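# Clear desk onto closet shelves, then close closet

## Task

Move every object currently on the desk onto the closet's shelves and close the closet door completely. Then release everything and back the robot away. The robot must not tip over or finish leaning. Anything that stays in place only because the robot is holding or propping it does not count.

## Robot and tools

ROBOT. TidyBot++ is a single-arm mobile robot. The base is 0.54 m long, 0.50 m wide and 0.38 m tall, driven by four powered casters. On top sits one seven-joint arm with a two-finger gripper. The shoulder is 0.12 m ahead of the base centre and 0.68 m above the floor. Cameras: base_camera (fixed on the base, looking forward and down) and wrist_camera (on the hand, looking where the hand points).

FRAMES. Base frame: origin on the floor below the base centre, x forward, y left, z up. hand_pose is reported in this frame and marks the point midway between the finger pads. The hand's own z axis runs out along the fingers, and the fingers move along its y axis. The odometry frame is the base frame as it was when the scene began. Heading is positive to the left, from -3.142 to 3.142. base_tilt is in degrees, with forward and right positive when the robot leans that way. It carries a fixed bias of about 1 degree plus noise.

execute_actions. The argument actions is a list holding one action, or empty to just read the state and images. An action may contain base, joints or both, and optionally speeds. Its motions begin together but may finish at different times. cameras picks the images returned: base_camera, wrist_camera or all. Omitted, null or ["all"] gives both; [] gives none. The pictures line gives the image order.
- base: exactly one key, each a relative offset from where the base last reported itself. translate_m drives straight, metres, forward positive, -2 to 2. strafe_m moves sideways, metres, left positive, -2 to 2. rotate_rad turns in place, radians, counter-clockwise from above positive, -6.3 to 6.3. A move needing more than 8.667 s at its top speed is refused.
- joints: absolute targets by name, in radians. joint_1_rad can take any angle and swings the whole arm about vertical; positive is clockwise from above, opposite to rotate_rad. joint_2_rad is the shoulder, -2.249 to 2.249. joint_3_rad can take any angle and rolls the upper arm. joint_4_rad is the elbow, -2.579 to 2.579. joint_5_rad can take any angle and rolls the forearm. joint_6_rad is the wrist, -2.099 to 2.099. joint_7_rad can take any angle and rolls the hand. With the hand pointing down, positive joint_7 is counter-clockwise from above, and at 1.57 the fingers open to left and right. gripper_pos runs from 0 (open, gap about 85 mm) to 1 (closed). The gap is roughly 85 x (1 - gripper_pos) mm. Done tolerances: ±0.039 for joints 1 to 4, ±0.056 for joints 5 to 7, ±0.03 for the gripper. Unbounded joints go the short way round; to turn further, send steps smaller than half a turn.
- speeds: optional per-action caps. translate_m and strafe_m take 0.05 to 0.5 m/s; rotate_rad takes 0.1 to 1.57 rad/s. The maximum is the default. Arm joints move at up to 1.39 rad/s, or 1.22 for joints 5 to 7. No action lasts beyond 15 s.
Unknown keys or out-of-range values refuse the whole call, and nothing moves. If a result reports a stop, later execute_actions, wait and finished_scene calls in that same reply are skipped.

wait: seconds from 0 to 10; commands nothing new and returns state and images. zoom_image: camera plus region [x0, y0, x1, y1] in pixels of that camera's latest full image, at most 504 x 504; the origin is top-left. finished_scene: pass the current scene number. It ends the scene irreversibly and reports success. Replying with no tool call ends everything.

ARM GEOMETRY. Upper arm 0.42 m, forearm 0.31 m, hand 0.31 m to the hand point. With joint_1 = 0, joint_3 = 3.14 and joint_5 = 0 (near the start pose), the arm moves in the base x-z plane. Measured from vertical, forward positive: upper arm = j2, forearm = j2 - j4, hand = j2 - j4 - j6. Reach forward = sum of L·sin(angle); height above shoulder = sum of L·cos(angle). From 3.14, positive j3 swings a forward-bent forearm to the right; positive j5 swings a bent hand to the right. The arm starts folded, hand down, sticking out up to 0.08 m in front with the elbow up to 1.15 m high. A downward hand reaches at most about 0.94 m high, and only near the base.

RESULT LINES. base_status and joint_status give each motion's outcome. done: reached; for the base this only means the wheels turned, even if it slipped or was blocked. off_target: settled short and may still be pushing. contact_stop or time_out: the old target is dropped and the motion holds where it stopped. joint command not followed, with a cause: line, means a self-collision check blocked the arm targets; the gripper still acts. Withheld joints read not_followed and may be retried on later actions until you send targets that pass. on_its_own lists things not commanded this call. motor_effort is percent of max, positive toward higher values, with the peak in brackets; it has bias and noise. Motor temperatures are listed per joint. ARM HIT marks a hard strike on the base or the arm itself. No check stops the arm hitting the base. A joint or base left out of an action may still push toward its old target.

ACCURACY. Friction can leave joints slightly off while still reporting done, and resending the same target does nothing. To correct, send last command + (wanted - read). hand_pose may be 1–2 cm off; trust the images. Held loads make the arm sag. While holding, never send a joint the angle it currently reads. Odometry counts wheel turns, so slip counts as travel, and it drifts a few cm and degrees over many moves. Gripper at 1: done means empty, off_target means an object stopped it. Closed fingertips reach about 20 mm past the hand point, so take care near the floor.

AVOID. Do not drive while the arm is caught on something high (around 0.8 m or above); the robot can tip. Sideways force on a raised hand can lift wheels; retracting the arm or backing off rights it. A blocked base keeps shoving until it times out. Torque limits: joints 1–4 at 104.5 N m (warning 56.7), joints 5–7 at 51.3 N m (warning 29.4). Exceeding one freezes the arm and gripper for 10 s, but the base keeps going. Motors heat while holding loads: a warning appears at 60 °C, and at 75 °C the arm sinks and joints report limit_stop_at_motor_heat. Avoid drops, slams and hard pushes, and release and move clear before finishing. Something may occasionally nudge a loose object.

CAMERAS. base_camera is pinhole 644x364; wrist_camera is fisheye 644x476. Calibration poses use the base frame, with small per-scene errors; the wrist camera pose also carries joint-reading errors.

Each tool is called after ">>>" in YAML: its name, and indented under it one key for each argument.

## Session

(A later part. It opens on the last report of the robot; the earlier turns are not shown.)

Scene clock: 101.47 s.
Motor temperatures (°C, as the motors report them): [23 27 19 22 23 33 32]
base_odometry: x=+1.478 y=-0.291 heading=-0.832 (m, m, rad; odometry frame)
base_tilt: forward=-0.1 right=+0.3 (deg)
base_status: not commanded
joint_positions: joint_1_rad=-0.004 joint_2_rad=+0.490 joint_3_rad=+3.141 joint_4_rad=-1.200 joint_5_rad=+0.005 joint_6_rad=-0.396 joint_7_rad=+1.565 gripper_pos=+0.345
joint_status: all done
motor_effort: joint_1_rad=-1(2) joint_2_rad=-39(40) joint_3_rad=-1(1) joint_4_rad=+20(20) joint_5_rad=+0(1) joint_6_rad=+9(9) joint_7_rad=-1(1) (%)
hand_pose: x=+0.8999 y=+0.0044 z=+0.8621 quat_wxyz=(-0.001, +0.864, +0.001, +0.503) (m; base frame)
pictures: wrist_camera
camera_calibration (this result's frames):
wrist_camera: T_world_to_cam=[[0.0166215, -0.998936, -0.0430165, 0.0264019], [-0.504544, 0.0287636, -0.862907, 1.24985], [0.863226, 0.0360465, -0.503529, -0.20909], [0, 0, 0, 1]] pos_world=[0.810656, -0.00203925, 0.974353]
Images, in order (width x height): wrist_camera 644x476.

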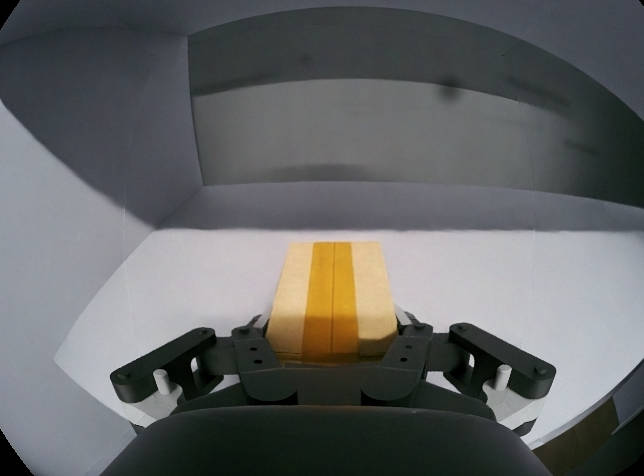

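>>> execute_actions:
  actions:
    - {"joints":{"joint_2_rad":0.515}}
  cameras: []

>>> execute_actions:
  actions:
    - {"joints":{"gripper_pos":0}}
  cameras: []

>>> execute_actions:
  actions:
    - {"base":{"translate_m":-0.8},"joints":{"joint_2_rad":0.48}}
  cameras: ["wrist_camera"]

>>> execute_actions:
  actions:
    - {"base":{"rotate_rad":-2.712},"joints":{"joint_2_rad":0.45,"joint_4_rad":-0.815,"joint_6_rad":-0.81}}
  cameras: []

>>> execute_actions:
  actions:
    - {"base":{"translate_m":1.6}}

Scene clock: 110.97 s.
Motor temperatures (°C, as the motors report them): [23 28 19 22 23 33 32]
base_odometry: x=+1.478 y=-0.291 heading=-0.832 (m, m, rad; odometry frame)
base_tilt: forward=-0.1 right=+0.3 (deg)
base_status: not commanded
joint_positions: joint_1_rad=-0.004 joint_2_rad=+0.491 joint_3_rad=+3.141 joint_4_rad=-1.200 joint_5_rad=+0.005 joint_6_rad=-0.396 joint_7_rad=+1.565 gripper_pos=+0.345
joint_status: all done
motor_effort: joint_1_rad=-1(1) joint_2_rad=-34(38) joint_3_rad=+0(1) joint_4_rad=+17(19) joint_5_rad=-1(1) joint_6_rad=+7(9) joint_7_rad=-1(1) (%)
hand_pose: x=+0.9002 y=+0.0044 z=+0.8615 quat_wxyz=(-0.001, +0.864, +0.001, +0.503) (m; base frame)
pictures: none
No camera images: the call's "cameras" was empty. Leave "cameras" out to get every camera's image.

Scene clock: 112.10 s.
Motor temperatures (°C, as the motors report them): [23 28 19 22 23 33 32]
base_odometry: x=+1.478 y=-0.291 heading=-0.832 (m, m, rad; odometry frame)
base_tilt: forward=-0.1 right=+0.3 (deg)
base_status: not commanded
joint_positions: joint_1_rad=-0.004 joint_2_rad=+0.505 joint_3_rad=+3.141 joint_4_rad=-1.200 joint_5_rad=+0.005 joint_6_rad=-0.396 joint_7_rad=+1.565 gripper_pos=+0.000
joint_status: all done
motor_effort: joint_1_rad=-1(1) joint_2_rad=-37(38) joint_3_rad=-1(1) joint_4_rad=+18(19) joint_5_rad=+0(1) joint_6_rad=+8(8) joint_7_rad=+0(1) (%)
hand_pose: x=+0.9025 y=+0.0045 z=+0.8509 quat_wxyz=(-0.001, +0.868, +0.001, +0.497) (m; base frame)
pictures: none
No camera images: the call's "cameras" was empty. Leave "cameras" out to get every camera's image.

Scene clock: 115.20 s.
Motor temperatures (°C, as the motors report them): [23 28 19 22 23 33 32]
base_odometry: x=+0.939 y=+0.300 heading=-0.832 (m, m, rad; odometry frame)
base_tilt: forward=-0.1 right=+0.3 (deg)
base_status: done
joint_positions: joint_1_rad=-0.004 joint_2_rad=+0.484 joint_3_rad=+3.141 joint_4_rad=-1.200 joint_5_rad=+0.005 joint_6_rad=-0.396 joint_7_rad=+1.565 gripper_pos=+0.000
joint_status: all done
motor_effort: joint_1_rad=-1(5) joint_2_rad=-36(41) joint_3_rad=-1(3) joint_4_rad=+18(20) joint_5_rad=-1(1) joint_6_rad=+8(8) joint_7_rad=+0(0) (%)
hand_pose: x=+0.8988 y=+0.0040 z=+0.8673 quat_wxyz=(+0.000, +0.862, +0.001, +0.506) (m; base frame)
pictures: wrist_camera
camera_calibration (this result's frames):
wrist_camera: T_world_to_cam=[[0.016387, -0.998949, -0.0427998, 0.026263], [-0.498362, 0.0289491, -0.866486, 1.25137], [0.866814, 0.0355289, -0.497364, -0.214087], [0, 0, 0, 1]] pos_world=[0.808778, -0.00238435, 0.978939]
Images, in order (width x height): wrist_camera 644x476.

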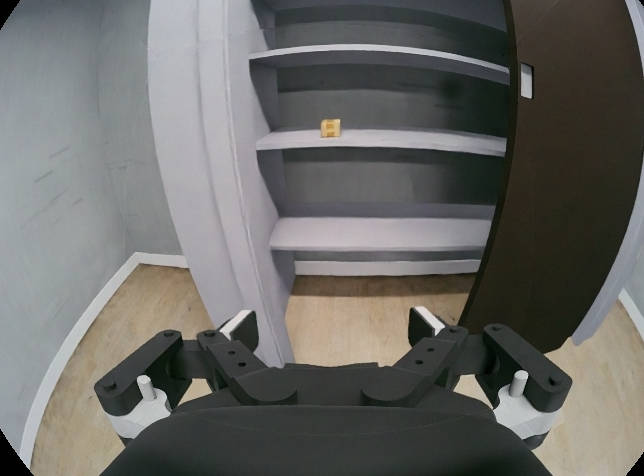

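Scene clock: 118.30 s.
Motor temperatures (°C, as the motors report them): [23 28 19 22 23 33 32]
base_odometry: x=+0.939 y=+0.300 heading=+2.740 (m, m, rad; odometry frame)
base_tilt: forward=-0.1 right=+0.3 (deg)
base_status: done
joint_positions: joint_1_rad=+0.005 joint_2_rad=+0.464 joint_3_rad=+3.147 joint_4_rad=-0.834 joint_5_rad=+0.005 joint_6_rad=-0.766 joint_7_rad=+1.565 gripper_pos=+0.000
joint_status: all done
motor_effort: joint_1_rad=+0(4) joint_2_rad=-35(42) joint_3_rad=-1(4) joint_4_rad=+18(20) joint_5_rad=+0(1) joint_6_rad=+9(9) joint_7_rad=+0(1) (%)
hand_pose: x=+0.8842 y=-0.0063 z=+0.9959 quat_wxyz=(+0.005, +0.858, -0.005, +0.514) (m; base frame)
pictures: none
No camera images: the call's "cameras" was empty. Leave "cameras" out to get every camera's image.

Scene clock: 122.87 s.
Motor temperatures (°C, as the motors report them): [23 28 19 22 23 33 32]
base_odometry: x=-0.533 y=+0.927 heading=+2.739 (m, m, rad; odometry frame)
base_tilt: forward=-0.1 right=+0.3 (deg)
base_status: done
joint_positions: joint_1_rad=+0.005 joint_2_rad=+0.454 joint_3_rad=+3.147 joint_4_rad=-0.832 joint_5_rad=+0.005 joint_6_rad=-0.770 joint_7_rad=+1.565 gripper_pos=+0.000
joint_status: not commanded
motor_effort: joint_1_rad=-1(0) joint_2_rad=-36(38) joint_3_rad=-1(1) joint_4_rad=+18(19) joint_5_rad=+0(0) joint_6_rad=+8(9) joint_7_rad=+0(0) (%)
hand_pose: x=+0.8804 y=-0.0063 z=+1.0031 quat_wxyz=(+0.005, +0.856, -0.005, +0.516) (m; base frame)
pictures: base_camera, wrist_camera
camera_calibration (this result's frames):
wrist_camera: T_world_to_cam=[[0.00169604, -0.999182, -0.0404119, 0.0326256], [-0.477627, 0.034695, -0.877878, 1.35334], [0.878561, 0.0207907, -0.477177, -0.160871], [0, 0, 0, 1]] pos_world=[0.787669, -0.0110104, 1.11262]
Images, in order (width x height): base_camera 644x364, wrist_camera 644x476.

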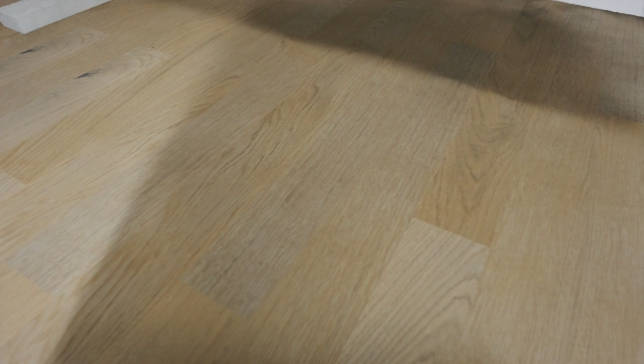

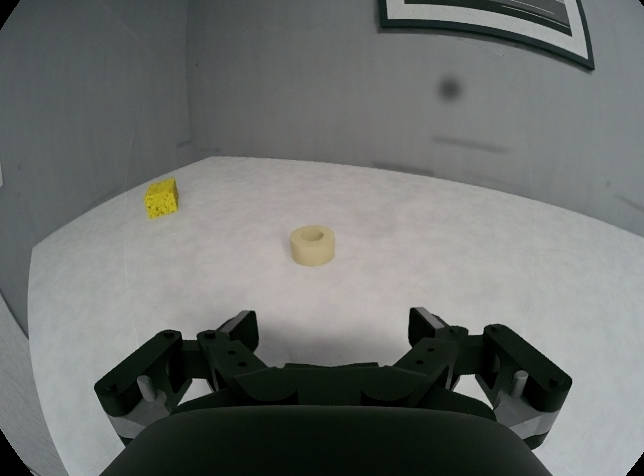

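>>> execute_actions:
  actions:
    - {"base":{"strafe_m":0.02},"joints":{"joint_2_rad":0.51}}
  cameras: []

>>> execute_actions:
  actions:
    - {"base":{"translate_m":0.14},"speeds":{"translate_m":0.2}}
  cameras: ["wrist_camera"]

Scene clock: 126.53 s.
Motor temperatures (°C, as the motors report them): [23 28 19 22 23 33 32]
base_odometry: x=-0.541 y=+0.909 heading=+2.739 (m, m, rad; odometry frame)
base_tilt: forward=-0.1 right=+0.3 (deg)
base_status: done
joint_positions: joint_1_rad=+0.000 joint_2_rad=+0.508 joint_3_rad=+3.145 joint_4_rad=-0.830 joint_5_rad=+0.005 joint_6_rad=-0.770 joint_7_rad=+1.565 gripper_pos=+0.000
joint_status: all done
motor_effort: joint_1_rad=-1(5) joint_2_rad=-37(40) joint_3_rad=-1(3) joint_4_rad=+18(18) joint_5_rad=-1(1) joint_6_rad=+8(8) joint_7_rad=+0(1) (%)
hand_pose: x=+0.8968 y=-0.0014 z=+0.9629 quat_wxyz=(+0.002, +0.869, -0.002, +0.494) (m; base frame)
pictures: none
No camera images: the call's "cameras" was empty. Leave "cameras" out to get every camera's image.

Scene clock: 128.00 s.
Motor temperatures (°C, as the motors report them): [23 28 19 22 23 33 32]
base_odometry: x=-0.670 y=+0.964 heading=+2.739 (m, m, rad; odometry frame)
base_tilt: forward=-0.1 right=+0.3 (deg)
base_status: done
joint_positions: joint_1_rad=+0.000 joint_2_rad=+0.510 joint_3_rad=+3.145 joint_4_rad=-0.830 joint_5_rad=+0.005 joint_6_rad=-0.771 joint_7_rad=+1.565 gripper_pos=+0.000
joint_status: not commanded
motor_effort: joint_1_rad=-1(2) joint_2_rad=-37(40) joint_3_rad=-1(1) joint_4_rad=+18(19) joint_5_rad=+0(1) joint_6_rad=+8(9) joint_7_rad=+0(1) (%)
hand_pose: x=+0.8974 y=-0.0014 z=+0.9608 quat_wxyz=(+0.002, +0.870, -0.002, +0.493) (m; base frame)
pictures: wrist_camera
camera_calibration (this result's frames):
wrist_camera: T_world_to_cam=[[0.00620356, -0.999113, -0.0416509, 0.0329367], [-0.52529, 0.0321862, -0.850314, 1.34047], [0.850901, 0.0271538, -0.524625, -0.125667], [0, 0, 0, 1]] pos_world=[0.810862, -0.00682487, 1.07527]
Images, in order (width x height): wrist_camera 644x476.

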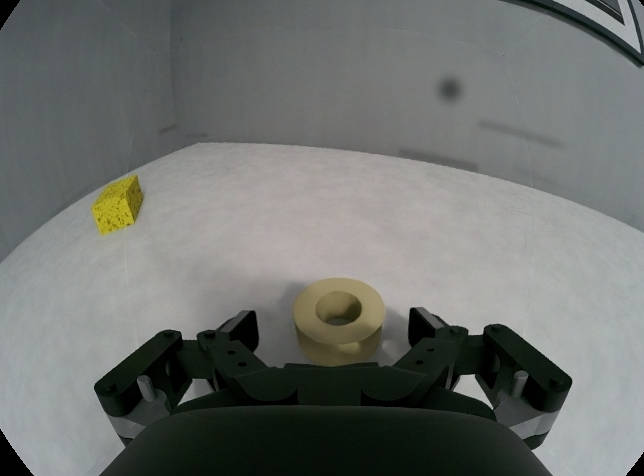

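>>> execute_actions:
  actions:
    - {"joints":{"gripper_pos":1}}
  cameras: []

>>> execute_actions:
  actions:
    - {"joints":{"joint_2_rad":0.1}}
  cameras: []

>>> execute_actions:
  actions:
    - {"base":{"rotate_rad":2.896}}
  cameras: []

>>> execute_actions:
  actions:
    - {"base":{"translate_m":1.9},"joints":{"joint_2_rad":0.44,"joint_4_rad":-1.205,"joint_6_rad":-0.36}}
  cameras: ["wrist_camera"]

Scene clock: 133.70 s.
Motor temperatures (°C, as the motors report them): [23 28 19 22 23 33 32]
base_odometry: x=-0.670 y=+0.964 heading=+2.739 (m, m, rad; odometry frame)
base_tilt: forward=-0.1 right=+0.3 (deg)
base_status: not commanded
joint_positions: joint_1_rad=+0.000 joint_2_rad=+0.510 joint_3_rad=+3.145 joint_4_rad=-0.829 joint_5_rad=+0.005 joint_6_rad=-0.771 joint_7_rad=+1.565 gripper_pos=+0.496
joint_status: gripper_pos off_target (ended at +0.496, target +1.000)
motor_effort: joint_1_rad=-1(1) joint_2_rad=-38(38) joint_3_rad=-1(1) joint_4_rad=+18(19) joint_5_rad=-1(0) joint_6_rad=+8(8) joint_7_rad=-1(1) (%)
hand_pose: x=+0.8974 y=-0.0014 z=+0.9615 quat_wxyz=(+0.002, +0.870, -0.002, +0.493) (m; base frame)
pictures: none
No camera images: the call's "cameras" was empty. Leave "cameras" out to get every camera's image.

Scene clock: 135.63 s.
Motor temperatures (°C, as the motors report them): [23 28 19 22 23 33 32]
base_odometry: x=-0.670 y=+0.964 heading=+2.739 (m, m, rad; odometry frame)
base_tilt: forward=-0.1 right=+0.3 (deg)
base_status: not commanded
joint_positions: joint_1_rad=+0.000 joint_2_rad=+0.097 joint_3_rad=+3.145 joint_4_rad=-0.821 joint_5_rad=+0.005 joint_6_rad=-0.771 joint_7_rad=+1.565 gripper_pos=+0.496
joint_status: all done
motor_effort: joint_1_rad=-1(1) joint_2_rad=-21(41) joint_3_rad=-1(1) joint_4_rad=+16(20) joint_5_rad=+0(1) joint_6_rad=+9(10) joint_7_rad=-1(1) (%)
hand_pose: x=+0.7189 y=-0.0014 z=+1.2544 quat_wxyz=(+0.002, +0.748, -0.003, +0.664) (m; base frame)
pictures: none
No camera images: the call's "cameras" was empty. Leave "cameras" out to get every camera's image.

Scene clock: 138.87 s.
Motor temperatures (°C, as the motors report them): [23 28 19 22 23 33 32]
base_odometry: x=-0.670 y=+0.964 heading=-0.648 (m, m, rad; odometry frame)
base_tilt: forward=-0.1 right=+0.3 (deg)
base_status: done
joint_positions: joint_1_rad=+0.000 joint_2_rad=+0.115 joint_3_rad=+3.142 joint_4_rad=-0.821 joint_5_rad=+0.005 joint_6_rad=-0.772 joint_7_rad=+1.565 gripper_pos=+0.496
joint_status: not commanded
motor_effort: joint_1_rad=-1(4) joint_2_rad=-23(27) joint_3_rad=+0(3) joint_4_rad=+16(17) joint_5_rad=+0(2) joint_6_rad=+9(10) joint_7_rad=-1(1) (%)
hand_pose: x=+0.7289 y=-0.0001 z=+1.2436 quat_wxyz=(+0.001, +0.754, -0.002, +0.657) (m; base frame)
pictures: none
No camera images: the call's "cameras" was empty. Leave "cameras" out to get every camera's image.

Scene clock: 144.03 s.
Motor temperatures (°C, as the motors report them): [23 28 19 22 23 33 32]
base_odometry: x=+0.846 y=-0.182 heading=-0.648 (m, m, rad; odometry frame)
base_tilt: forward=-0.1 right=+0.3 (deg)
base_status: done
joint_positions: joint_1_rad=+0.000 joint_2_rad=+0.444 joint_3_rad=+3.142 joint_4_rad=-1.206 joint_5_rad=+0.005 joint_6_rad=-0.401 joint_7_rad=+1.565 gripper_pos=+0.496
joint_status: all done
motor_effort: joint_1_rad=-1(2) joint_2_rad=-37(43) joint_3_rad=-1(1) joint_4_rad=+19(22) joint_5_rad=-1(0) joint_6_rad=+9(10) joint_7_rad=-1(1) (%)
hand_pose: x=+0.8892 y=+0.0004 z=+0.8925 quat_wxyz=(+0.001, +0.855, -0.001, +0.518) (m; base frame)
pictures: wrist_camera
camera_calibration (this result's frames):
wrist_camera: T_world_to_cam=[[0.0127951, -0.999033, -0.0420518, 0.0264125], [-0.474116, 0.0309657, -0.879917, 1.25892], [0.880369, 0.0311961, -0.473262, -0.226667], [0, 0, 0, 1]] pos_world=[0.796088, -0.00552527, 1.00158]
Images, in order (width x height): wrist_camera 644x476.

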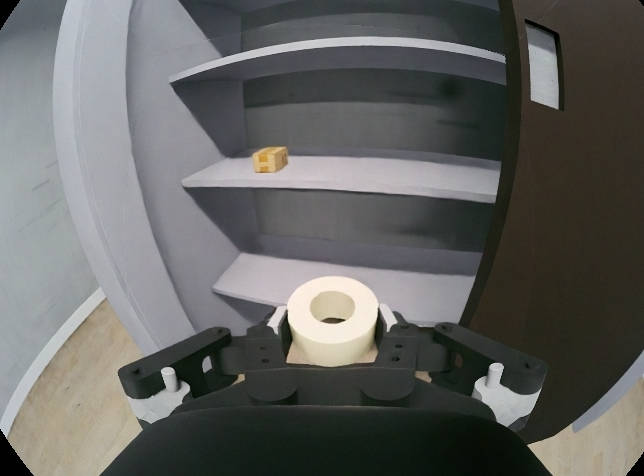

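>>> execute_actions:
  actions:
    - {"base":{"rotate_rad":0.03}}
  cameras: []

>>> execute_actions:
  actions:
    - {"base":{"translate_m":0.53},"speeds":{"translate_m":0.35}}
  cameras: []

>>> execute_actions:
  actions:
    - {"joints":{"joint_2_rad":0.51}}
  cameras: ["wrist_camera"]

Scene clock: 148.13 s.
Motor temperatures (°C, as the motors report them): [23 28 19 22 23 33 32]
base_odometry: x=+0.846 y=-0.182 heading=-0.618 (m, m, rad; odometry frame)
base_tilt: forward=-0.1 right=+0.3 (deg)
base_status: done
joint_positions: joint_1_rad=-0.004 joint_2_rad=+0.444 joint_3_rad=+3.140 joint_4_rad=-1.206 joint_5_rad=+0.005 joint_6_rad=-0.401 joint_7_rad=+1.565 gripper_pos=+0.496
joint_status: not commanded
motor_effort: joint_1_rad=-1(4) joint_2_rad=-37(37) joint_3_rad=-1(3) joint_4_rad=+19(18) joint_5_rad=+0(1) joint_6_rad=+9(9) joint_7_rad=+0(0) (%)
hand_pose: x=+0.8892 y=+0.0049 z=+0.8925 quat_wxyz=(-0.001, +0.855, +0.001, +0.518) (m; base frame)
pictures: none
No camera images: the call's "cameras" was empty. Leave "cameras" out to get every camera's image.

Scene clock: 150.73 s.
Motor temperatures (°C, as the motors report them): [23 28 19 22 23 33 32]
base_odometry: x=+1.278 y=-0.488 heading=-0.618 (m, m, rad; odometry frame)
base_tilt: forward=-0.1 right=+0.3 (deg)
base_status: done
joint_positions: joint_1_rad=-0.004 joint_2_rad=+0.444 joint_3_rad=+3.140 joint_4_rad=-1.206 joint_5_rad=+0.005 joint_6_rad=-0.400 joint_7_rad=+1.565 gripper_pos=+0.496
joint_status: not commanded
motor_effort: joint_1_rad=-1(4) joint_2_rad=-37(40) joint_3_rad=-1(2) joint_4_rad=+18(19) joint_5_rad=+0(0) joint_6_rad=+8(9) joint_7_rad=-1(1) (%)
hand_pose: x=+0.8892 y=+0.0049 z=+0.8933 quat_wxyz=(-0.001, +0.855, +0.001, +0.519) (m; base frame)
pictures: none
No camera images: the call's "cameras" was empty. Leave "cameras" out to get every camera's image.

Scene clock: 151.60 s.
Motor temperatures (°C, as the motors report them): [23 28 19 22 23 33 32]
base_odometry: x=+1.278 y=-0.488 heading=-0.618 (m, m, rad; odometry frame)
base_tilt: forward=-0.1 right=+0.3 (deg)
base_status: not commanded
joint_positions: joint_1_rad=-0.004 joint_2_rad=+0.502 joint_3_rad=+3.140 joint_4_rad=-1.206 joint_5_rad=+0.005 joint_6_rad=-0.394 joint_7_rad=+1.565 gripper_pos=+0.496
joint_status: all done
motor_effort: joint_1_rad=-1(1) joint_2_rad=-38(39) joint_3_rad=-1(1) joint_4_rad=+19(20) joint_5_rad=+0(1) joint_6_rad=+8(9) joint_7_rad=+0(1) (%)
hand_pose: x=+0.9013 y=+0.0050 z=+0.8499 quat_wxyz=(-0.001, +0.868, +0.001, +0.497) (m; base frame)
pictures: wrist_camera
camera_calibration (this result's frames):
wrist_camera: T_world_to_cam=[[0.0167504, -0.998901, -0.043771, 0.0269047], [-0.517668, 0.0287889, -0.855097, 1.24525], [0.855418, 0.036982, -0.516617, -0.198267], [0, 0, 0, 1]] pos_world=[0.813778, -0.00164204, 0.96356]
Images, in order (width x height): wrist_camera 644x476.

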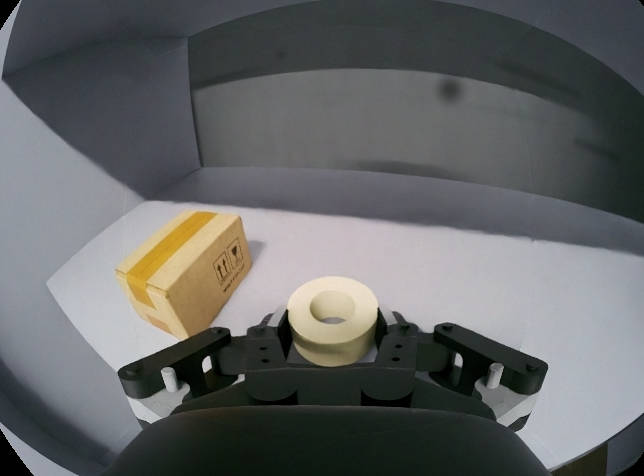

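>>> execute_actions:
  actions:
    - {"joints":{"gripper_pos":0.25}}
  cameras: []

>>> execute_actions:
  actions:
    - {"base":{"translate_m":-0.8},"joints":{"joint_2_rad":0.48}}
  cameras: []

>>> execute_actions:
  actions:
    - {"base":{"rotate_rad":-2.953},"joints":{"joint_2_rad":0.45,"joint_4_rad":-0.815,"joint_6_rad":-0.81,"gripper_pos":0}}
  cameras: []

>>> execute_actions:
  actions:
    - {"base":{"translate_m":1.6}}

Scene clock: 157.30 s.
Motor temperatures (°C, as the motors report them): [23 28 19 22 23 33 32]
base_odometry: x=+1.278 y=-0.488 heading=-0.618 (m, m, rad; odometry frame)
base_tilt: forward=-0.1 right=+0.3 (deg)
base_status: not commanded
joint_positions: joint_1_rad=-0.004 joint_2_rad=+0.502 joint_3_rad=+3.140 joint_4_rad=-1.206 joint_5_rad=+0.005 joint_6_rad=-0.394 joint_7_rad=+1.565 gripper_pos=+0.250
joint_status: all done
motor_effort: joint_1_rad=-1(1) joint_2_rad=-37(38) joint_3_rad=-1(1) joint_4_rad=+18(18) joint_5_rad=+0(0) joint_6_rad=+8(8) joint_7_rad=-1(1) (%)
hand_pose: x=+0.9013 y=+0.0050 z=+0.8499 quat_wxyz=(-0.001, +0.868, +0.001, +0.497) (m; base frame)
pictures: none
No camera images: the call's "cameras" was empty. Leave "cameras" out to get every camera's image.

Scene clock: 160.40 s.
Motor temperatures (°C, as the motors report them): [23 28 19 22 23 33 32]
base_odometry: x=+0.626 y=-0.025 heading=-0.618 (m, m, rad; odometry frame)
base_tilt: forward=-0.1 right=+0.3 (deg)
base_status: done
joint_positions: joint_1_rad=-0.004 joint_2_rad=+0.484 joint_3_rad=+3.141 joint_4_rad=-1.206 joint_5_rad=+0.005 joint_6_rad=-0.394 joint_7_rad=+1.565 gripper_pos=+0.250
joint_status: all done
motor_effort: joint_1_rad=-1(3) joint_2_rad=-37(41) joint_3_rad=-1(2) joint_4_rad=+18(19) joint_5_rad=-1(0) joint_6_rad=+8(9) joint_7_rad=-1(0) (%)
hand_pose: x=+0.8981 y=+0.0041 z=+0.8645 quat_wxyz=(-0.001, +0.863, +0.001, +0.505) (m; base frame)
pictures: none
No camera images: the call's "cameras" was empty. Leave "cameras" out to get every camera's image.

Scene clock: 163.67 s.
Motor temperatures (°C, as the motors report them): [23 28 19 22 23 33 32]
base_odometry: x=+0.626 y=-0.025 heading=+2.713 (m, m, rad; odometry frame)
base_tilt: forward=-0.1 right=+0.3 (deg)
base_status: done
joint_positions: joint_1_rad=+0.005 joint_2_rad=+0.464 joint_3_rad=+3.147 joint_4_rad=-0.834 joint_5_rad=+0.005 joint_6_rad=-0.766 joint_7_rad=+1.565 gripper_pos=+0.000
joint_status: all done
motor_effort: joint_1_rad=-1(5) joint_2_rad=-36(42) joint_3_rad=-1(4) joint_4_rad=+18(21) joint_5_rad=-1(2) joint_6_rad=+8(9) joint_7_rad=-1(1) (%)
hand_pose: x=+0.8842 y=-0.0065 z=+0.9958 quat_wxyz=(+0.005, +0.858, -0.005, +0.514) (m; base frame)
pictures: none
No camera images: the call's "cameras" was empty. Leave "cameras" out to get every camera's image.

Scene clock: 168.23 s.
Motor temperatures (°C, as the motors report them): [23 28 19 22 23 33 32]
base_odometry: x=-0.829 y=+0.641 heading=+2.712 (m, m, rad; odometry frame)
base_tilt: forward=-0.1 right=+0.3 (deg)
base_status: done
joint_positions: joint_1_rad=+0.005 joint_2_rad=+0.454 joint_3_rad=+3.147 joint_4_rad=-0.832 joint_5_rad=+0.005 joint_6_rad=-0.770 joint_7_rad=+1.565 gripper_pos=+0.000
joint_status: not commanded
motor_effort: joint_1_rad=-1(0) joint_2_rad=-36(38) joint_3_rad=+0(1) joint_4_rad=+18(19) joint_5_rad=+0(0) joint_6_rad=+8(9) joint_7_rad=+0(1) (%)
hand_pose: x=+0.8804 y=-0.0065 z=+1.0031 quat_wxyz=(+0.005, +0.856, -0.005, +0.516) (m; base frame)
pictures: base_camera, wrist_camera
camera_calibration (this result's frames):
wrist_camera: T_world_to_cam=[[0.00133091, -0.999183, -0.0403847, 0.0326583], [-0.477623, 0.0348454, -0.877874, 1.35333], [0.878564, 0.020457, -0.477187, -0.160865], [0, 0, 0, 1]] pos_world=[0.787669, -0.011235, 1.11261]
Images, in order (width x height): base_camera 644x364, wrist_camera 644x476.

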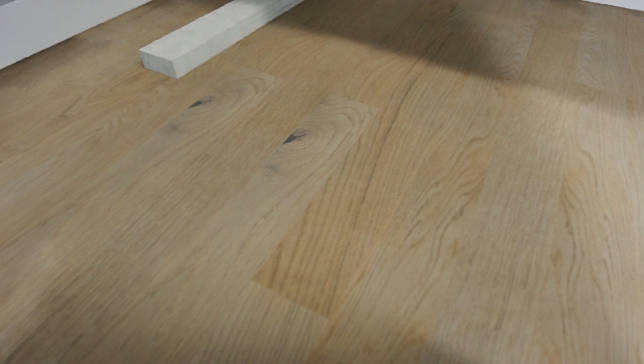

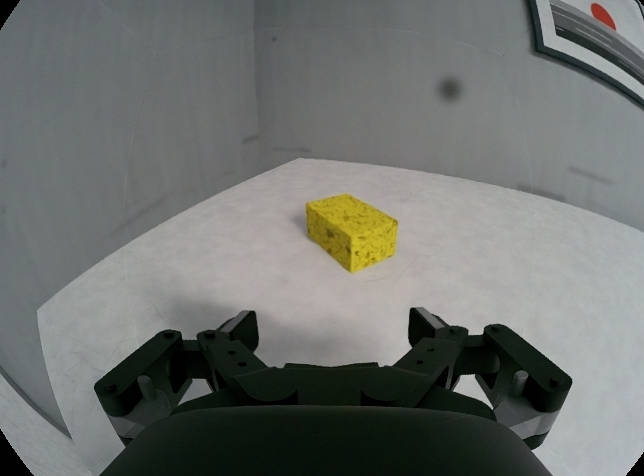

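>>> execute_actions:
  actions:
    - {"base":{"rotate_rad":-0.17},"joints":{"joint_2_rad":0.4,"joint_5_rad":-0.66,"joint_6_rad":-1.03,"joint_7_rad":2.31}}
  cameras: []

>>> execute_actions:
  actions:
    - {"base":{"translate_m":0.19},"speeds":{"translate_m":0.2}}
  cameras: ["wrist_camera"]

Scene clock: 183.27 s.
Motor temperatures (°C, as the motors report them): [23 29 19 22 23 33 32]
base_odometry: x=-0.829 y=+0.641 heading=+2.543 (m, m, rad; odometry frame)
base_tilt: forward=-0.1 right=+0.3 (deg)
base_status: done
joint_positions: joint_1_rad=+0.002 joint_2_rad=+0.406 joint_3_rad=+3.143 joint_4_rad=-0.831 joint_5_rad=-0.654 joint_6_rad=-0.991 joint_7_rad=+2.283 gripper_pos=+0.000
joint_status: all done
motor_effort: joint_1_rad=-1(7) joint_2_rad=-33(37) joint_3_rad=-1(5) joint_4_rad=+17(18) joint_5_rad=-5(4) joint_6_rad=+6(8) joint_7_rad=+0(1) (%)
hand_pose: x=+0.8117 y=+0.1575 z=+1.0320 quat_wxyz=(-0.152, +0.811, +0.258, +0.503) (m; base frame)
pictures: none
No camera images: the call's "cameras" was empty. Leave "cameras" out to get every camera's image.

Scene clock: 185.00 s.
Motor temperatures (°C, as the motors report them): [23 29 19 22 23 33 32]
base_odometry: x=-0.986 y=+0.748 heading=+2.542 (m, m, rad; odometry frame)
base_tilt: forward=-0.1 right=+0.3 (deg)
base_status: done
joint_positions: joint_1_rad=+0.002 joint_2_rad=+0.403 joint_3_rad=+3.143 joint_4_rad=-0.830 joint_5_rad=-0.654 joint_6_rad=-0.992 joint_7_rad=+2.283 gripper_pos=+0.000
joint_status: not commanded
motor_effort: joint_1_rad=-1(0) joint_2_rad=-33(35) joint_3_rad=-2(3) joint_4_rad=+17(18) joint_5_rad=-4(5) joint_6_rad=+6(7) joint_7_rad=+0(0) (%)
hand_pose: x=+0.8103 y=+0.1576 z=+1.0345 quat_wxyz=(-0.152, +0.810, +0.259, +0.504) (m; base frame)
pictures: wrist_camera
camera_calibration (this result's frames):
wrist_camera: T_world_to_cam=[[0.584728, -0.810766, -0.0274054, -0.317843], [-0.384847, -0.247497, -0.889178, 1.32274], [0.714133, 0.530474, -0.456739, -0.0559014], [0, 0, 0, 1]] pos_world=[0.734825, 0.0993326, 1.14191]
Images, in order (width x height): wrist_camera 644x476.

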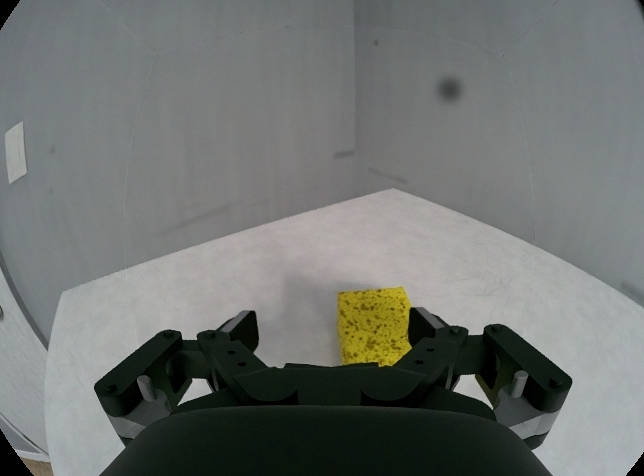

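>>> execute_actions:
  actions:
    - {"base":{"strafe_m":-0.018},"joints":{"joint_2_rad":0.46}}
  cameras: ["wrist_camera"]

>>> execute_actions:
  actions:
    - {"joints":{"joint_2_rad":0.505}}
  cameras: ["wrist_camera"]

Scene clock: 188.10 s.
Motor temperatures (°C, as the motors report them): [23 29 19 22 23 33 32]
base_odometry: x=-0.976 y=+0.763 heading=+2.542 (m, m, rad; odometry frame)
base_tilt: forward=-0.1 right=+0.3 (deg)
base_status: done
joint_positions: joint_1_rad=+0.003 joint_2_rad=+0.455 joint_3_rad=+3.144 joint_4_rad=-0.826 joint_5_rad=-0.654 joint_6_rad=-0.992 joint_7_rad=+2.283 gripper_pos=+0.000
joint_status: all done
motor_effort: joint_1_rad=-2(2) joint_2_rad=-34(37) joint_3_rad=-2(3) joint_4_rad=+17(18) joint_5_rad=-4(5) joint_6_rad=+6(7) joint_7_rad=-1(1) (%)
hand_pose: x=+0.8284 y=+0.1565 z=+1.0000 quat_wxyz=(-0.157, +0.822, +0.254, +0.485) (m; base frame)
pictures: wrist_camera
camera_calibration (this result's frames):
wrist_camera: T_world_to_cam=[[0.581482, -0.811664, -0.0555016, -0.29932], [-0.42767, -0.246926, -0.869555, 1.31447], [0.692081, 0.529367, -0.490707, -0.031603], [0, 0, 0, 1]] pos_world=[0.75808, 0.0983592, 1.11088]
Images, in order (width x height): wrist_camera 644x476.

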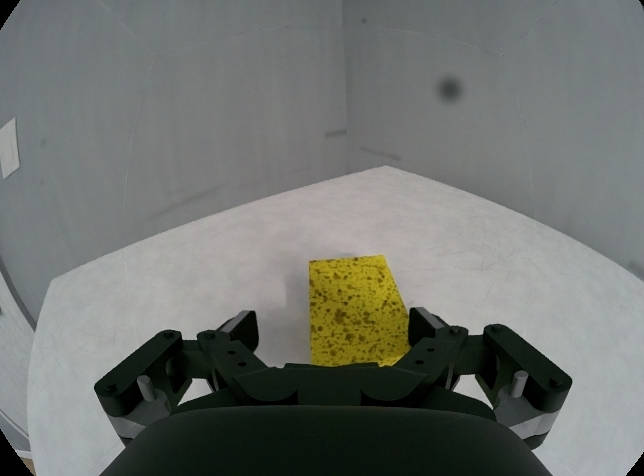

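Scene clock: 190.40 s.
Motor temperatures (°C, as the motors report them): [23 29 19 22 23 33 32]
base_odometry: x=-0.976 y=+0.763 heading=+2.542 (m, m, rad; odometry frame)
base_tilt: forward=-0.1 right=+0.3 (deg)
base_status: not commanded
joint_positions: joint_1_rad=+0.003 joint_2_rad=+0.477 joint_3_rad=+3.144 joint_4_rad=-0.803 joint_5_rad=-0.654 joint_6_rad=-0.992 joint_7_rad=+2.283 gripper_pos=+0.000
joint_status: all done
motor_effort: joint_1_rad=-2(6) joint_2_rad=-30(35) joint_3_rad=-2(4) joint_4_rad=+13(17) joint_5_rad=-4(5) joint_6_rad=+4(6) joint_7_rad=-1(2) (%)
hand_pose: x=+0.8366 y=+0.1565 z=+0.9966 quat_wxyz=(-0.157, +0.822, +0.254, +0.485) (m; base frame)
pictures: wrist_camera
camera_calibration (this result's frames):
wrist_camera: T_world_to_cam=[[0.581573, -0.811653, -0.0546994, -0.305184], [-0.426524, -0.246978, -0.870103, 1.3146], [0.692712, 0.529359, -0.489826, -0.040371], [0, 0, 0, 1]] pos_world=[0.766162, 0.098346, 1.10737]
Images, in order (width x height): wrist_camera 644x476.

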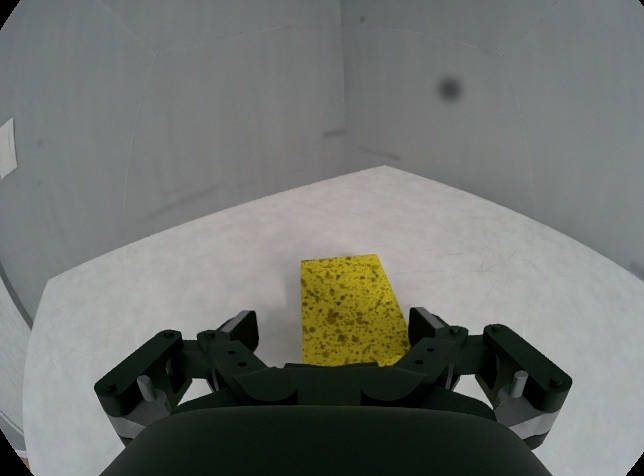

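>>> execute_actions:
  actions:
    - {"base":{"strafe_m":-0.018},"joints":{"joint_2_rad":0.45,"joint_7_rad":2.35}}
  cameras: []

>>> execute_actions:
  actions:
    - {"joints":{"joint_2_rad":0.51,"joint_4_rad":-0.83}}
  cameras: ["wrist_camera"]

Scene clock: 194.73 s.
Motor temperatures (°C, as the motors report them): [23 29 19 22 23 33 32]
base_odometry: x=-0.966 y=+0.778 heading=+2.543 (m, m, rad; odometry frame)
base_tilt: forward=-0.1 right=+0.3 (deg)
base_status: done
joint_positions: joint_1_rad=+0.004 joint_2_rad=+0.465 joint_3_rad=+3.145 joint_4_rad=-0.806 joint_5_rad=-0.654 joint_6_rad=-0.992 joint_7_rad=+2.302 gripper_pos=+0.000
joint_status: all done
motor_effort: joint_1_rad=-1(5) joint_2_rad=-34(35) joint_3_rad=-2(4) joint_4_rad=+17(17) joint_5_rad=-5(6) joint_6_rad=+6(7) joint_7_rad=-1(1) (%)
hand_pose: x=+0.8330 y=+0.1552 z=+1.0034 quat_wxyz=(-0.151, +0.817, +0.262, +0.490) (m; base frame)
pictures: none
No camera images: the call's "cameras" was empty. Leave "cameras" out to get every camera's image.

Scene clock: 195.67 s.
Motor temperatures (°C, as the motors report them): [23 29 19 22 23 33 32]
base_odometry: x=-0.966 y=+0.778 heading=+2.543 (m, m, rad; odometry frame)
base_tilt: forward=-0.1 right=+0.3 (deg)
base_status: not commanded
joint_positions: joint_1_rad=+0.004 joint_2_rad=+0.506 joint_3_rad=+3.145 joint_4_rad=-0.813 joint_5_rad=-0.654 joint_6_rad=-0.992 joint_7_rad=+2.302 gripper_pos=+0.000
joint_status: all done
motor_effort: joint_1_rad=-1(0) joint_2_rad=-37(38) joint_3_rad=-2(2) joint_4_rad=+17(18) joint_5_rad=-5(4) joint_6_rad=+6(6) joint_7_rad=-1(1) (%)
hand_pose: x=+0.8450 y=+0.1551 z=+0.9702 quat_wxyz=(-0.157, +0.829, +0.258, +0.471) (m; base frame)
pictures: wrist_camera
camera_calibration (this result's frames):
wrist_camera: T_world_to_cam=[[0.58569, -0.80822, -0.0612198, -0.310288], [-0.4504, -0.261732, -0.853602, 1.30137], [0.673875, 0.52752, -0.517316, -0.0155086], [0, 0, 0, 1]] pos_world=[0.778322, 0.0980116, 1.08384]
Images, in order (width x height): wrist_camera 644x476.

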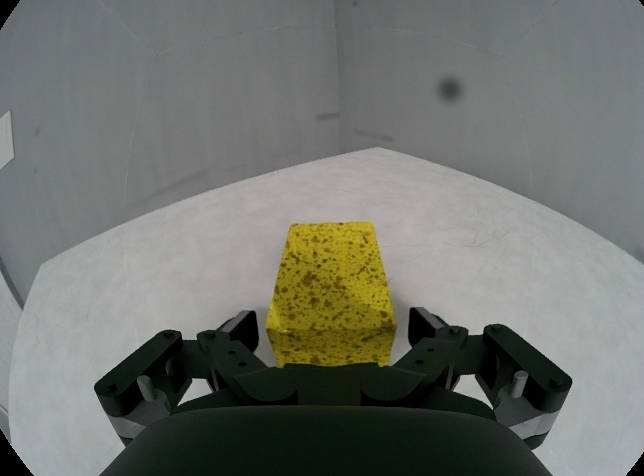

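Go deeper 2.5 cm.

>>> execute_actions:
  actions:
    - {"base":{"translate_m":0.018},"joints":{"joint_2_rad":0.52,"joint_1_rad":-0.035}}
  cameras: ["wrist_camera"]

>>> execute_actions:
  actions:
    - {"joints":{"gripper_pos":1}}
  cameras: ["wrist_camera"]

Scene clock: 200.73 s.
Motor temperatures (°C, as the motors report them): [23 29 19 22 23 33 32]
base_odometry: x=-0.981 y=+0.789 heading=+2.542 (m, m, rad; odometry frame)
base_tilt: forward=-0.1 right=+0.3 (deg)
base_status: done
joint_positions: joint_1_rad=-0.017 joint_2_rad=+0.518 joint_3_rad=+3.145 joint_4_rad=-0.815 joint_5_rad=-0.654 joint_6_rad=-0.992 joint_7_rad=+2.302 gripper_pos=+0.000
joint_status: all done
motor_effort: joint_1_rad=-1(3) joint_2_rad=-37(37) joint_3_rad=-2(3) joint_4_rad=+17(18) joint_5_rad=-4(6) joint_6_rad=+6(6) joint_7_rad=+0(1) (%)
hand_pose: x=+0.8446 y=+0.1707 z=+0.9605 quat_wxyz=(-0.164, +0.829, +0.266, +0.463) (m; base frame)
pictures: wrist_camera
camera_calibration (this result's frames):
wrist_camera: T_world_to_cam=[[0.602078, -0.795411, -0.0694484, -0.306248], [-0.456594, -0.271645, -0.84719, 1.29779], [0.654999, 0.541784, -0.526731, -0.00594421], [0, 0, 0, 1]] pos_world=[0.780843, 0.112166, 1.07508]
Images, in order (width x height): wrist_camera 644x476.

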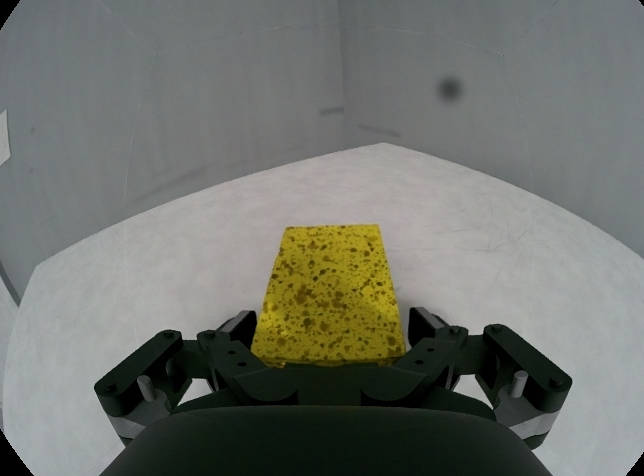

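Scene clock: 201.83 s.
Motor temperatures (°C, as the motors report them): [23 29 19 22 23 33 32]
base_odometry: x=-0.981 y=+0.789 heading=+2.542 (m, m, rad; odometry frame)
base_tilt: forward=-0.1 right=+0.3 (deg)
base_status: not commanded
joint_positions: joint_1_rad=-0.017 joint_2_rad=+0.516 joint_3_rad=+3.145 joint_4_rad=-0.816 joint_5_rad=-0.654 joint_6_rad=-0.992 joint_7_rad=+2.302 gripper_pos=+0.357
joint_status: gripper_pos off_target (ended at +0.357, target +1.000)
motor_effort: joint_1_rad=-1(2) joint_2_rad=-35(38) joint_3_rad=-2(3) joint_4_rad=+16(18) joint_5_rad=-4(5) joint_6_rad=+5(6) joint_7_rad=-1(1) (%)
hand_pose: x=+0.8441 y=+0.1707 z=+0.9614 quat_wxyz=(-0.164, +0.829, +0.266, +0.463) (m; base frame)
pictures: wrist_camera
camera_calibration (this result's frames):
wrist_camera: T_world_to_cam=[[0.60214, -0.795411, -0.0689105, -0.306435], [-0.455817, -0.271629, -0.847613, 1.298], [0.655483, 0.541793, -0.526121, -0.00613166], [0, 0, 0, 1]] pos_world=[0.780185, 0.112154, 1.07586]
Images, in order (width x height): wrist_camera 644x476.

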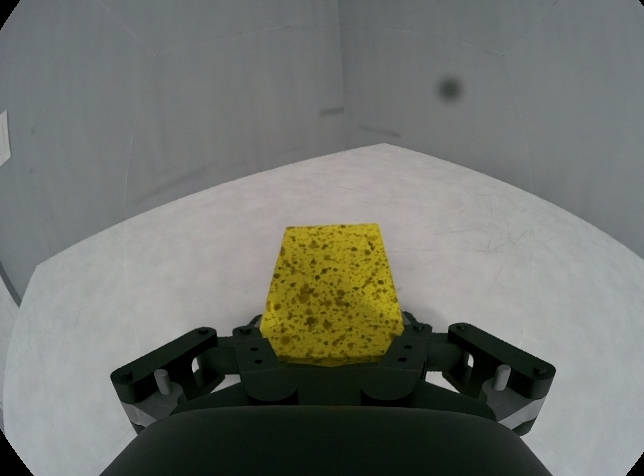

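>>> execute_actions:
  actions:
    - {"joints":{"joint_2_rad":0.4}}
  cameras: []

>>> execute_actions:
  actions:
    - {"base":{"translate_m":-1.8},"joints":{"joint_1_rad":0,"joint_2_rad":0.2,"joint_5_rad":0.02,"joint_7_rad":1.52}}
  cameras: []

>>> execute_actions:
  actions:
    - {"base":{"rotate_rad":-3.43}}
  cameras: []

>>> execute_actions:
  actions:
    - {"base":{"strafe_m":0.53},"joints":{"joint_2_rad":0.44,"joint_4_rad":-1.205,"joint_6_rad":-0.37}}
  cameras: ["wrist_camera"]

Scene clock: 208.60 s.
Motor temperatures (°C, as the motors report them): [23 29 19 22 23 33 32]
base_odometry: x=-0.981 y=+0.789 heading=+2.542 (m, m, rad; odometry frame)
base_tilt: forward=-0.1 right=+0.3 (deg)
base_status: not commanded
joint_positions: joint_1_rad=-0.017 joint_2_rad=+0.396 joint_3_rad=+3.145 joint_4_rad=-0.820 joint_5_rad=-0.654 joint_6_rad=-0.992 joint_7_rad=+2.302 gripper_pos=+0.357
joint_status: all done
motor_effort: joint_1_rad=-1(1) joint_2_rad=-32(40) joint_3_rad=-1(3) joint_4_rad=+17(19) joint_5_rad=-5(5) joint_6_rad=+6(7) joint_7_rad=-1(0) (%)
hand_pose: x=+0.8052 y=+0.1700 z=+1.0442 quat_wxyz=(-0.149, +0.801, +0.275, +0.511) (m; base frame)
pictures: none
No camera images: the call's "cameras" was empty. Leave "cameras" out to get every camera's image.

Scene clock: 213.57 s.
Motor temperatures (°C, as the motors report them): [23 29 19 22 23 33 32]
base_odometry: x=+0.505 y=-0.227 heading=+2.542 (m, m, rad; odometry frame)
base_tilt: forward=-0.2 right=+0.3 (deg)
base_status: done
joint_positions: joint_1_rad=-0.015 joint_2_rad=+0.198 joint_3_rad=+3.145 joint_4_rad=-0.821 joint_5_rad=+0.008 joint_6_rad=-0.994 joint_7_rad=+1.555 gripper_pos=+0.357
joint_status: all done
motor_effort: joint_1_rad=-1(5) joint_2_rad=-26(39) joint_3_rad=+0(3) joint_4_rad=+17(18) joint_5_rad=+0(5) joint_6_rad=+9(9) joint_7_rad=+0(1) (%)
hand_pose: x=+0.7507 y=+0.0072 z=+1.1260 quat_wxyz=(-0.003, +0.845, -0.001, +0.535) (m; base frame)
pictures: none
No camera images: the call's "cameras" was empty. Leave "cameras" out to get every camera's image.

Scene clock: 217.13 s.
Motor temperatures (°C, as the motors report them): [23 29 19 22 23 33 32]
base_odometry: x=+0.505 y=-0.227 heading=-0.887 (m, m, rad; odometry frame)
base_tilt: forward=-0.2 right=+0.3 (deg)
base_status: done
joint_positions: joint_1_rad=-0.006 joint_2_rad=+0.215 joint_3_rad=+3.145 joint_4_rad=-0.821 joint_5_rad=+0.008 joint_6_rad=-0.994 joint_7_rad=+1.555 gripper_pos=+0.357
joint_status: not commanded
motor_effort: joint_1_rad=-1(3) joint_2_rad=-26(31) joint_3_rad=+0(2) joint_4_rad=+17(18) joint_5_rad=+0(1) joint_6_rad=+9(9) joint_7_rad=-1(0) (%)
hand_pose: x=+0.7581 y=+0.0010 z=+1.1154 quat_wxyz=(+0.000, +0.849, -0.006, +0.528) (m; base frame)
pictures: none
No camera images: the call's "cameras" was empty. Leave "cameras" out to get every camera's image.

Scene clock: 219.57 s.
Motor temperatures (°C, as the motors report them): [23 29 19 22 23 33 32]
base_odometry: x=+0.917 y=+0.107 heading=-0.888 (m, m, rad; odometry frame)
base_tilt: forward=-0.1 right=+0.3 (deg)
base_status: done
joint_positions: joint_1_rad=-0.007 joint_2_rad=+0.446 joint_3_rad=+3.142 joint_4_rad=-1.201 joint_5_rad=+0.008 joint_6_rad=-0.414 joint_7_rad=+1.555 gripper_pos=+0.357
joint_status: all done
motor_effort: joint_1_rad=-1(2) joint_2_rad=-37(42) joint_3_rad=-1(2) joint_4_rad=+19(21) joint_5_rad=-1(1) joint_6_rad=+8(10) joint_7_rad=-1(0) (%)
hand_pose: x=+0.8885 y=+0.0053 z=+0.8914 quat_wxyz=(-0.002, +0.857, -0.002, +0.515) (m; base frame)
pictures: wrist_camera
camera_calibration (this result's frames):
wrist_camera: T_world_to_cam=[[0.0143909, -0.998702, -0.048865, 0.0358749], [-0.481639, 0.0359033, -0.875634, 1.26032], [0.876252, 0.0361364, -0.480497, -0.216605], [0, 0, 0, 1]] pos_world=[0.796306, -0.00159409, 1.00126]
Images, in order (width x height): wrist_camera 644x476.

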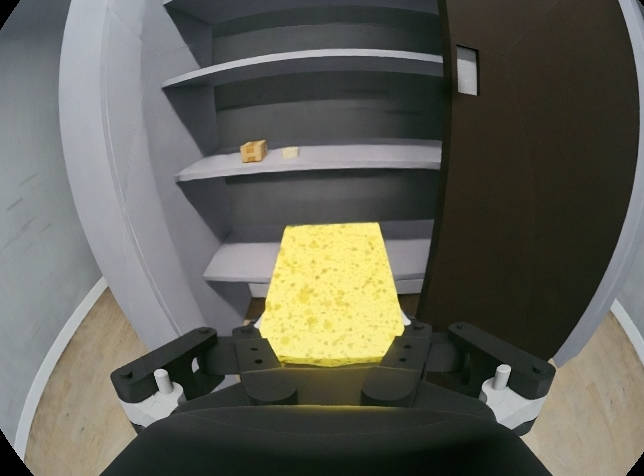

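>>> execute_actions:
  actions:
    - {"base":{"translate_m":0.67},"speeds":{"translate_m":0.4}}
  cameras: []

>>> execute_actions:
  actions:
    - {"joints":{"joint_2_rad":0.51}}

Scene clock: 224.80 s.
Motor temperatures (°C, as the motors report them): [23 29 19 22 23 33 32]
base_odometry: x=+1.340 y=-0.412 heading=-0.887 (m, m, rad; odometry frame)
base_tilt: forward=-0.1 right=+0.3 (deg)
base_status: done
joint_positions: joint_1_rad=-0.007 joint_2_rad=+0.444 joint_3_rad=+3.142 joint_4_rad=-1.201 joint_5_rad=+0.008 joint_6_rad=-0.410 joint_7_rad=+1.555 gripper_pos=+0.357
joint_status: not commanded
motor_effort: joint_1_rad=-1(3) joint_2_rad=-37(39) joint_3_rad=-1(1) joint_4_rad=+19(20) joint_5_rad=-1(0) joint_6_rad=+9(9) joint_7_rad=-1(0) (%)
hand_pose: x=+0.8887 y=+0.0053 z=+0.8936 quat_wxyz=(-0.002, +0.856, -0.002, +0.517) (m; base frame)
pictures: none
No camera images: the call's "cameras" was empty. Leave "cameras" out to get every camera's image.

Scene clock: 225.70 s.
Motor temperatures (°C, as the motors report them): [23 29 19 22 23 33 32]
base_odometry: x=+1.340 y=-0.412 heading=-0.887 (m, m, rad; odometry frame)
base_tilt: forward=-0.1 right=+0.3 (deg)
base_status: not commanded
joint_positions: joint_1_rad=-0.007 joint_2_rad=+0.502 joint_3_rad=+3.142 joint_4_rad=-1.200 joint_5_rad=+0.008 joint_6_rad=-0.405 joint_7_rad=+1.555 gripper_pos=+0.357
joint_status: all done
motor_effort: joint_1_rad=-1(1) joint_2_rad=-36(40) joint_3_rad=-1(1) joint_4_rad=+18(19) joint_5_rad=+0(1) joint_6_rad=+8(9) joint_7_rad=-1(0) (%)
hand_pose: x=+0.9006 y=+0.0054 z=+0.8506 quat_wxyz=(-0.002, +0.869, -0.002, +0.495) (m; base frame)
pictures: base_camera, wrist_camera
camera_calibration (this result's frames):
wrist_camera: T_world_to_cam=[[0.0121962, -0.998716, -0.0491715, 0.0360496], [-0.521697, 0.0355961, -0.852388, 1.24676], [0.853044, 0.0360485, -0.520593, -0.191795], [0, 0, 0, 1]] pos_world=[0.8136, -0.00146245, 0.964646]
Images, in order (width x height): base_camera 644x364, wrist_camera 644x476.

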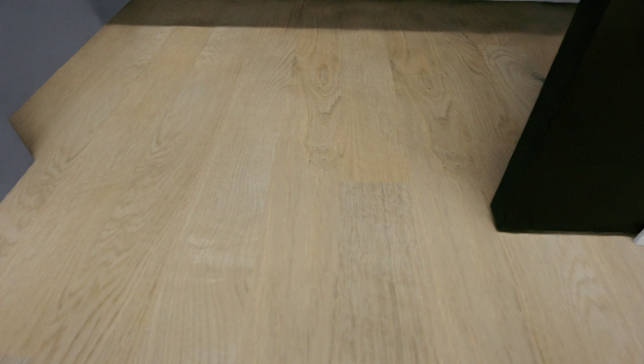

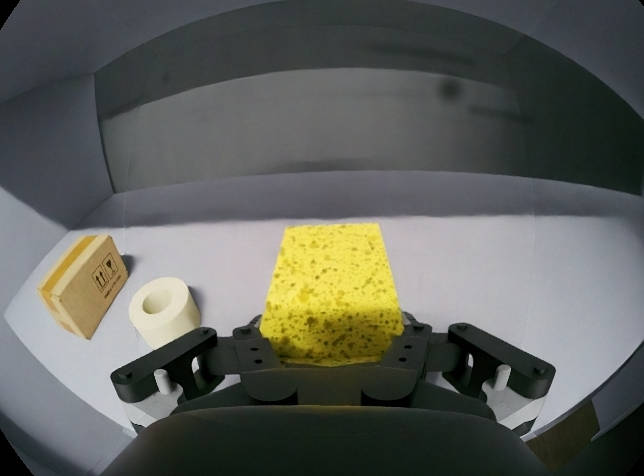

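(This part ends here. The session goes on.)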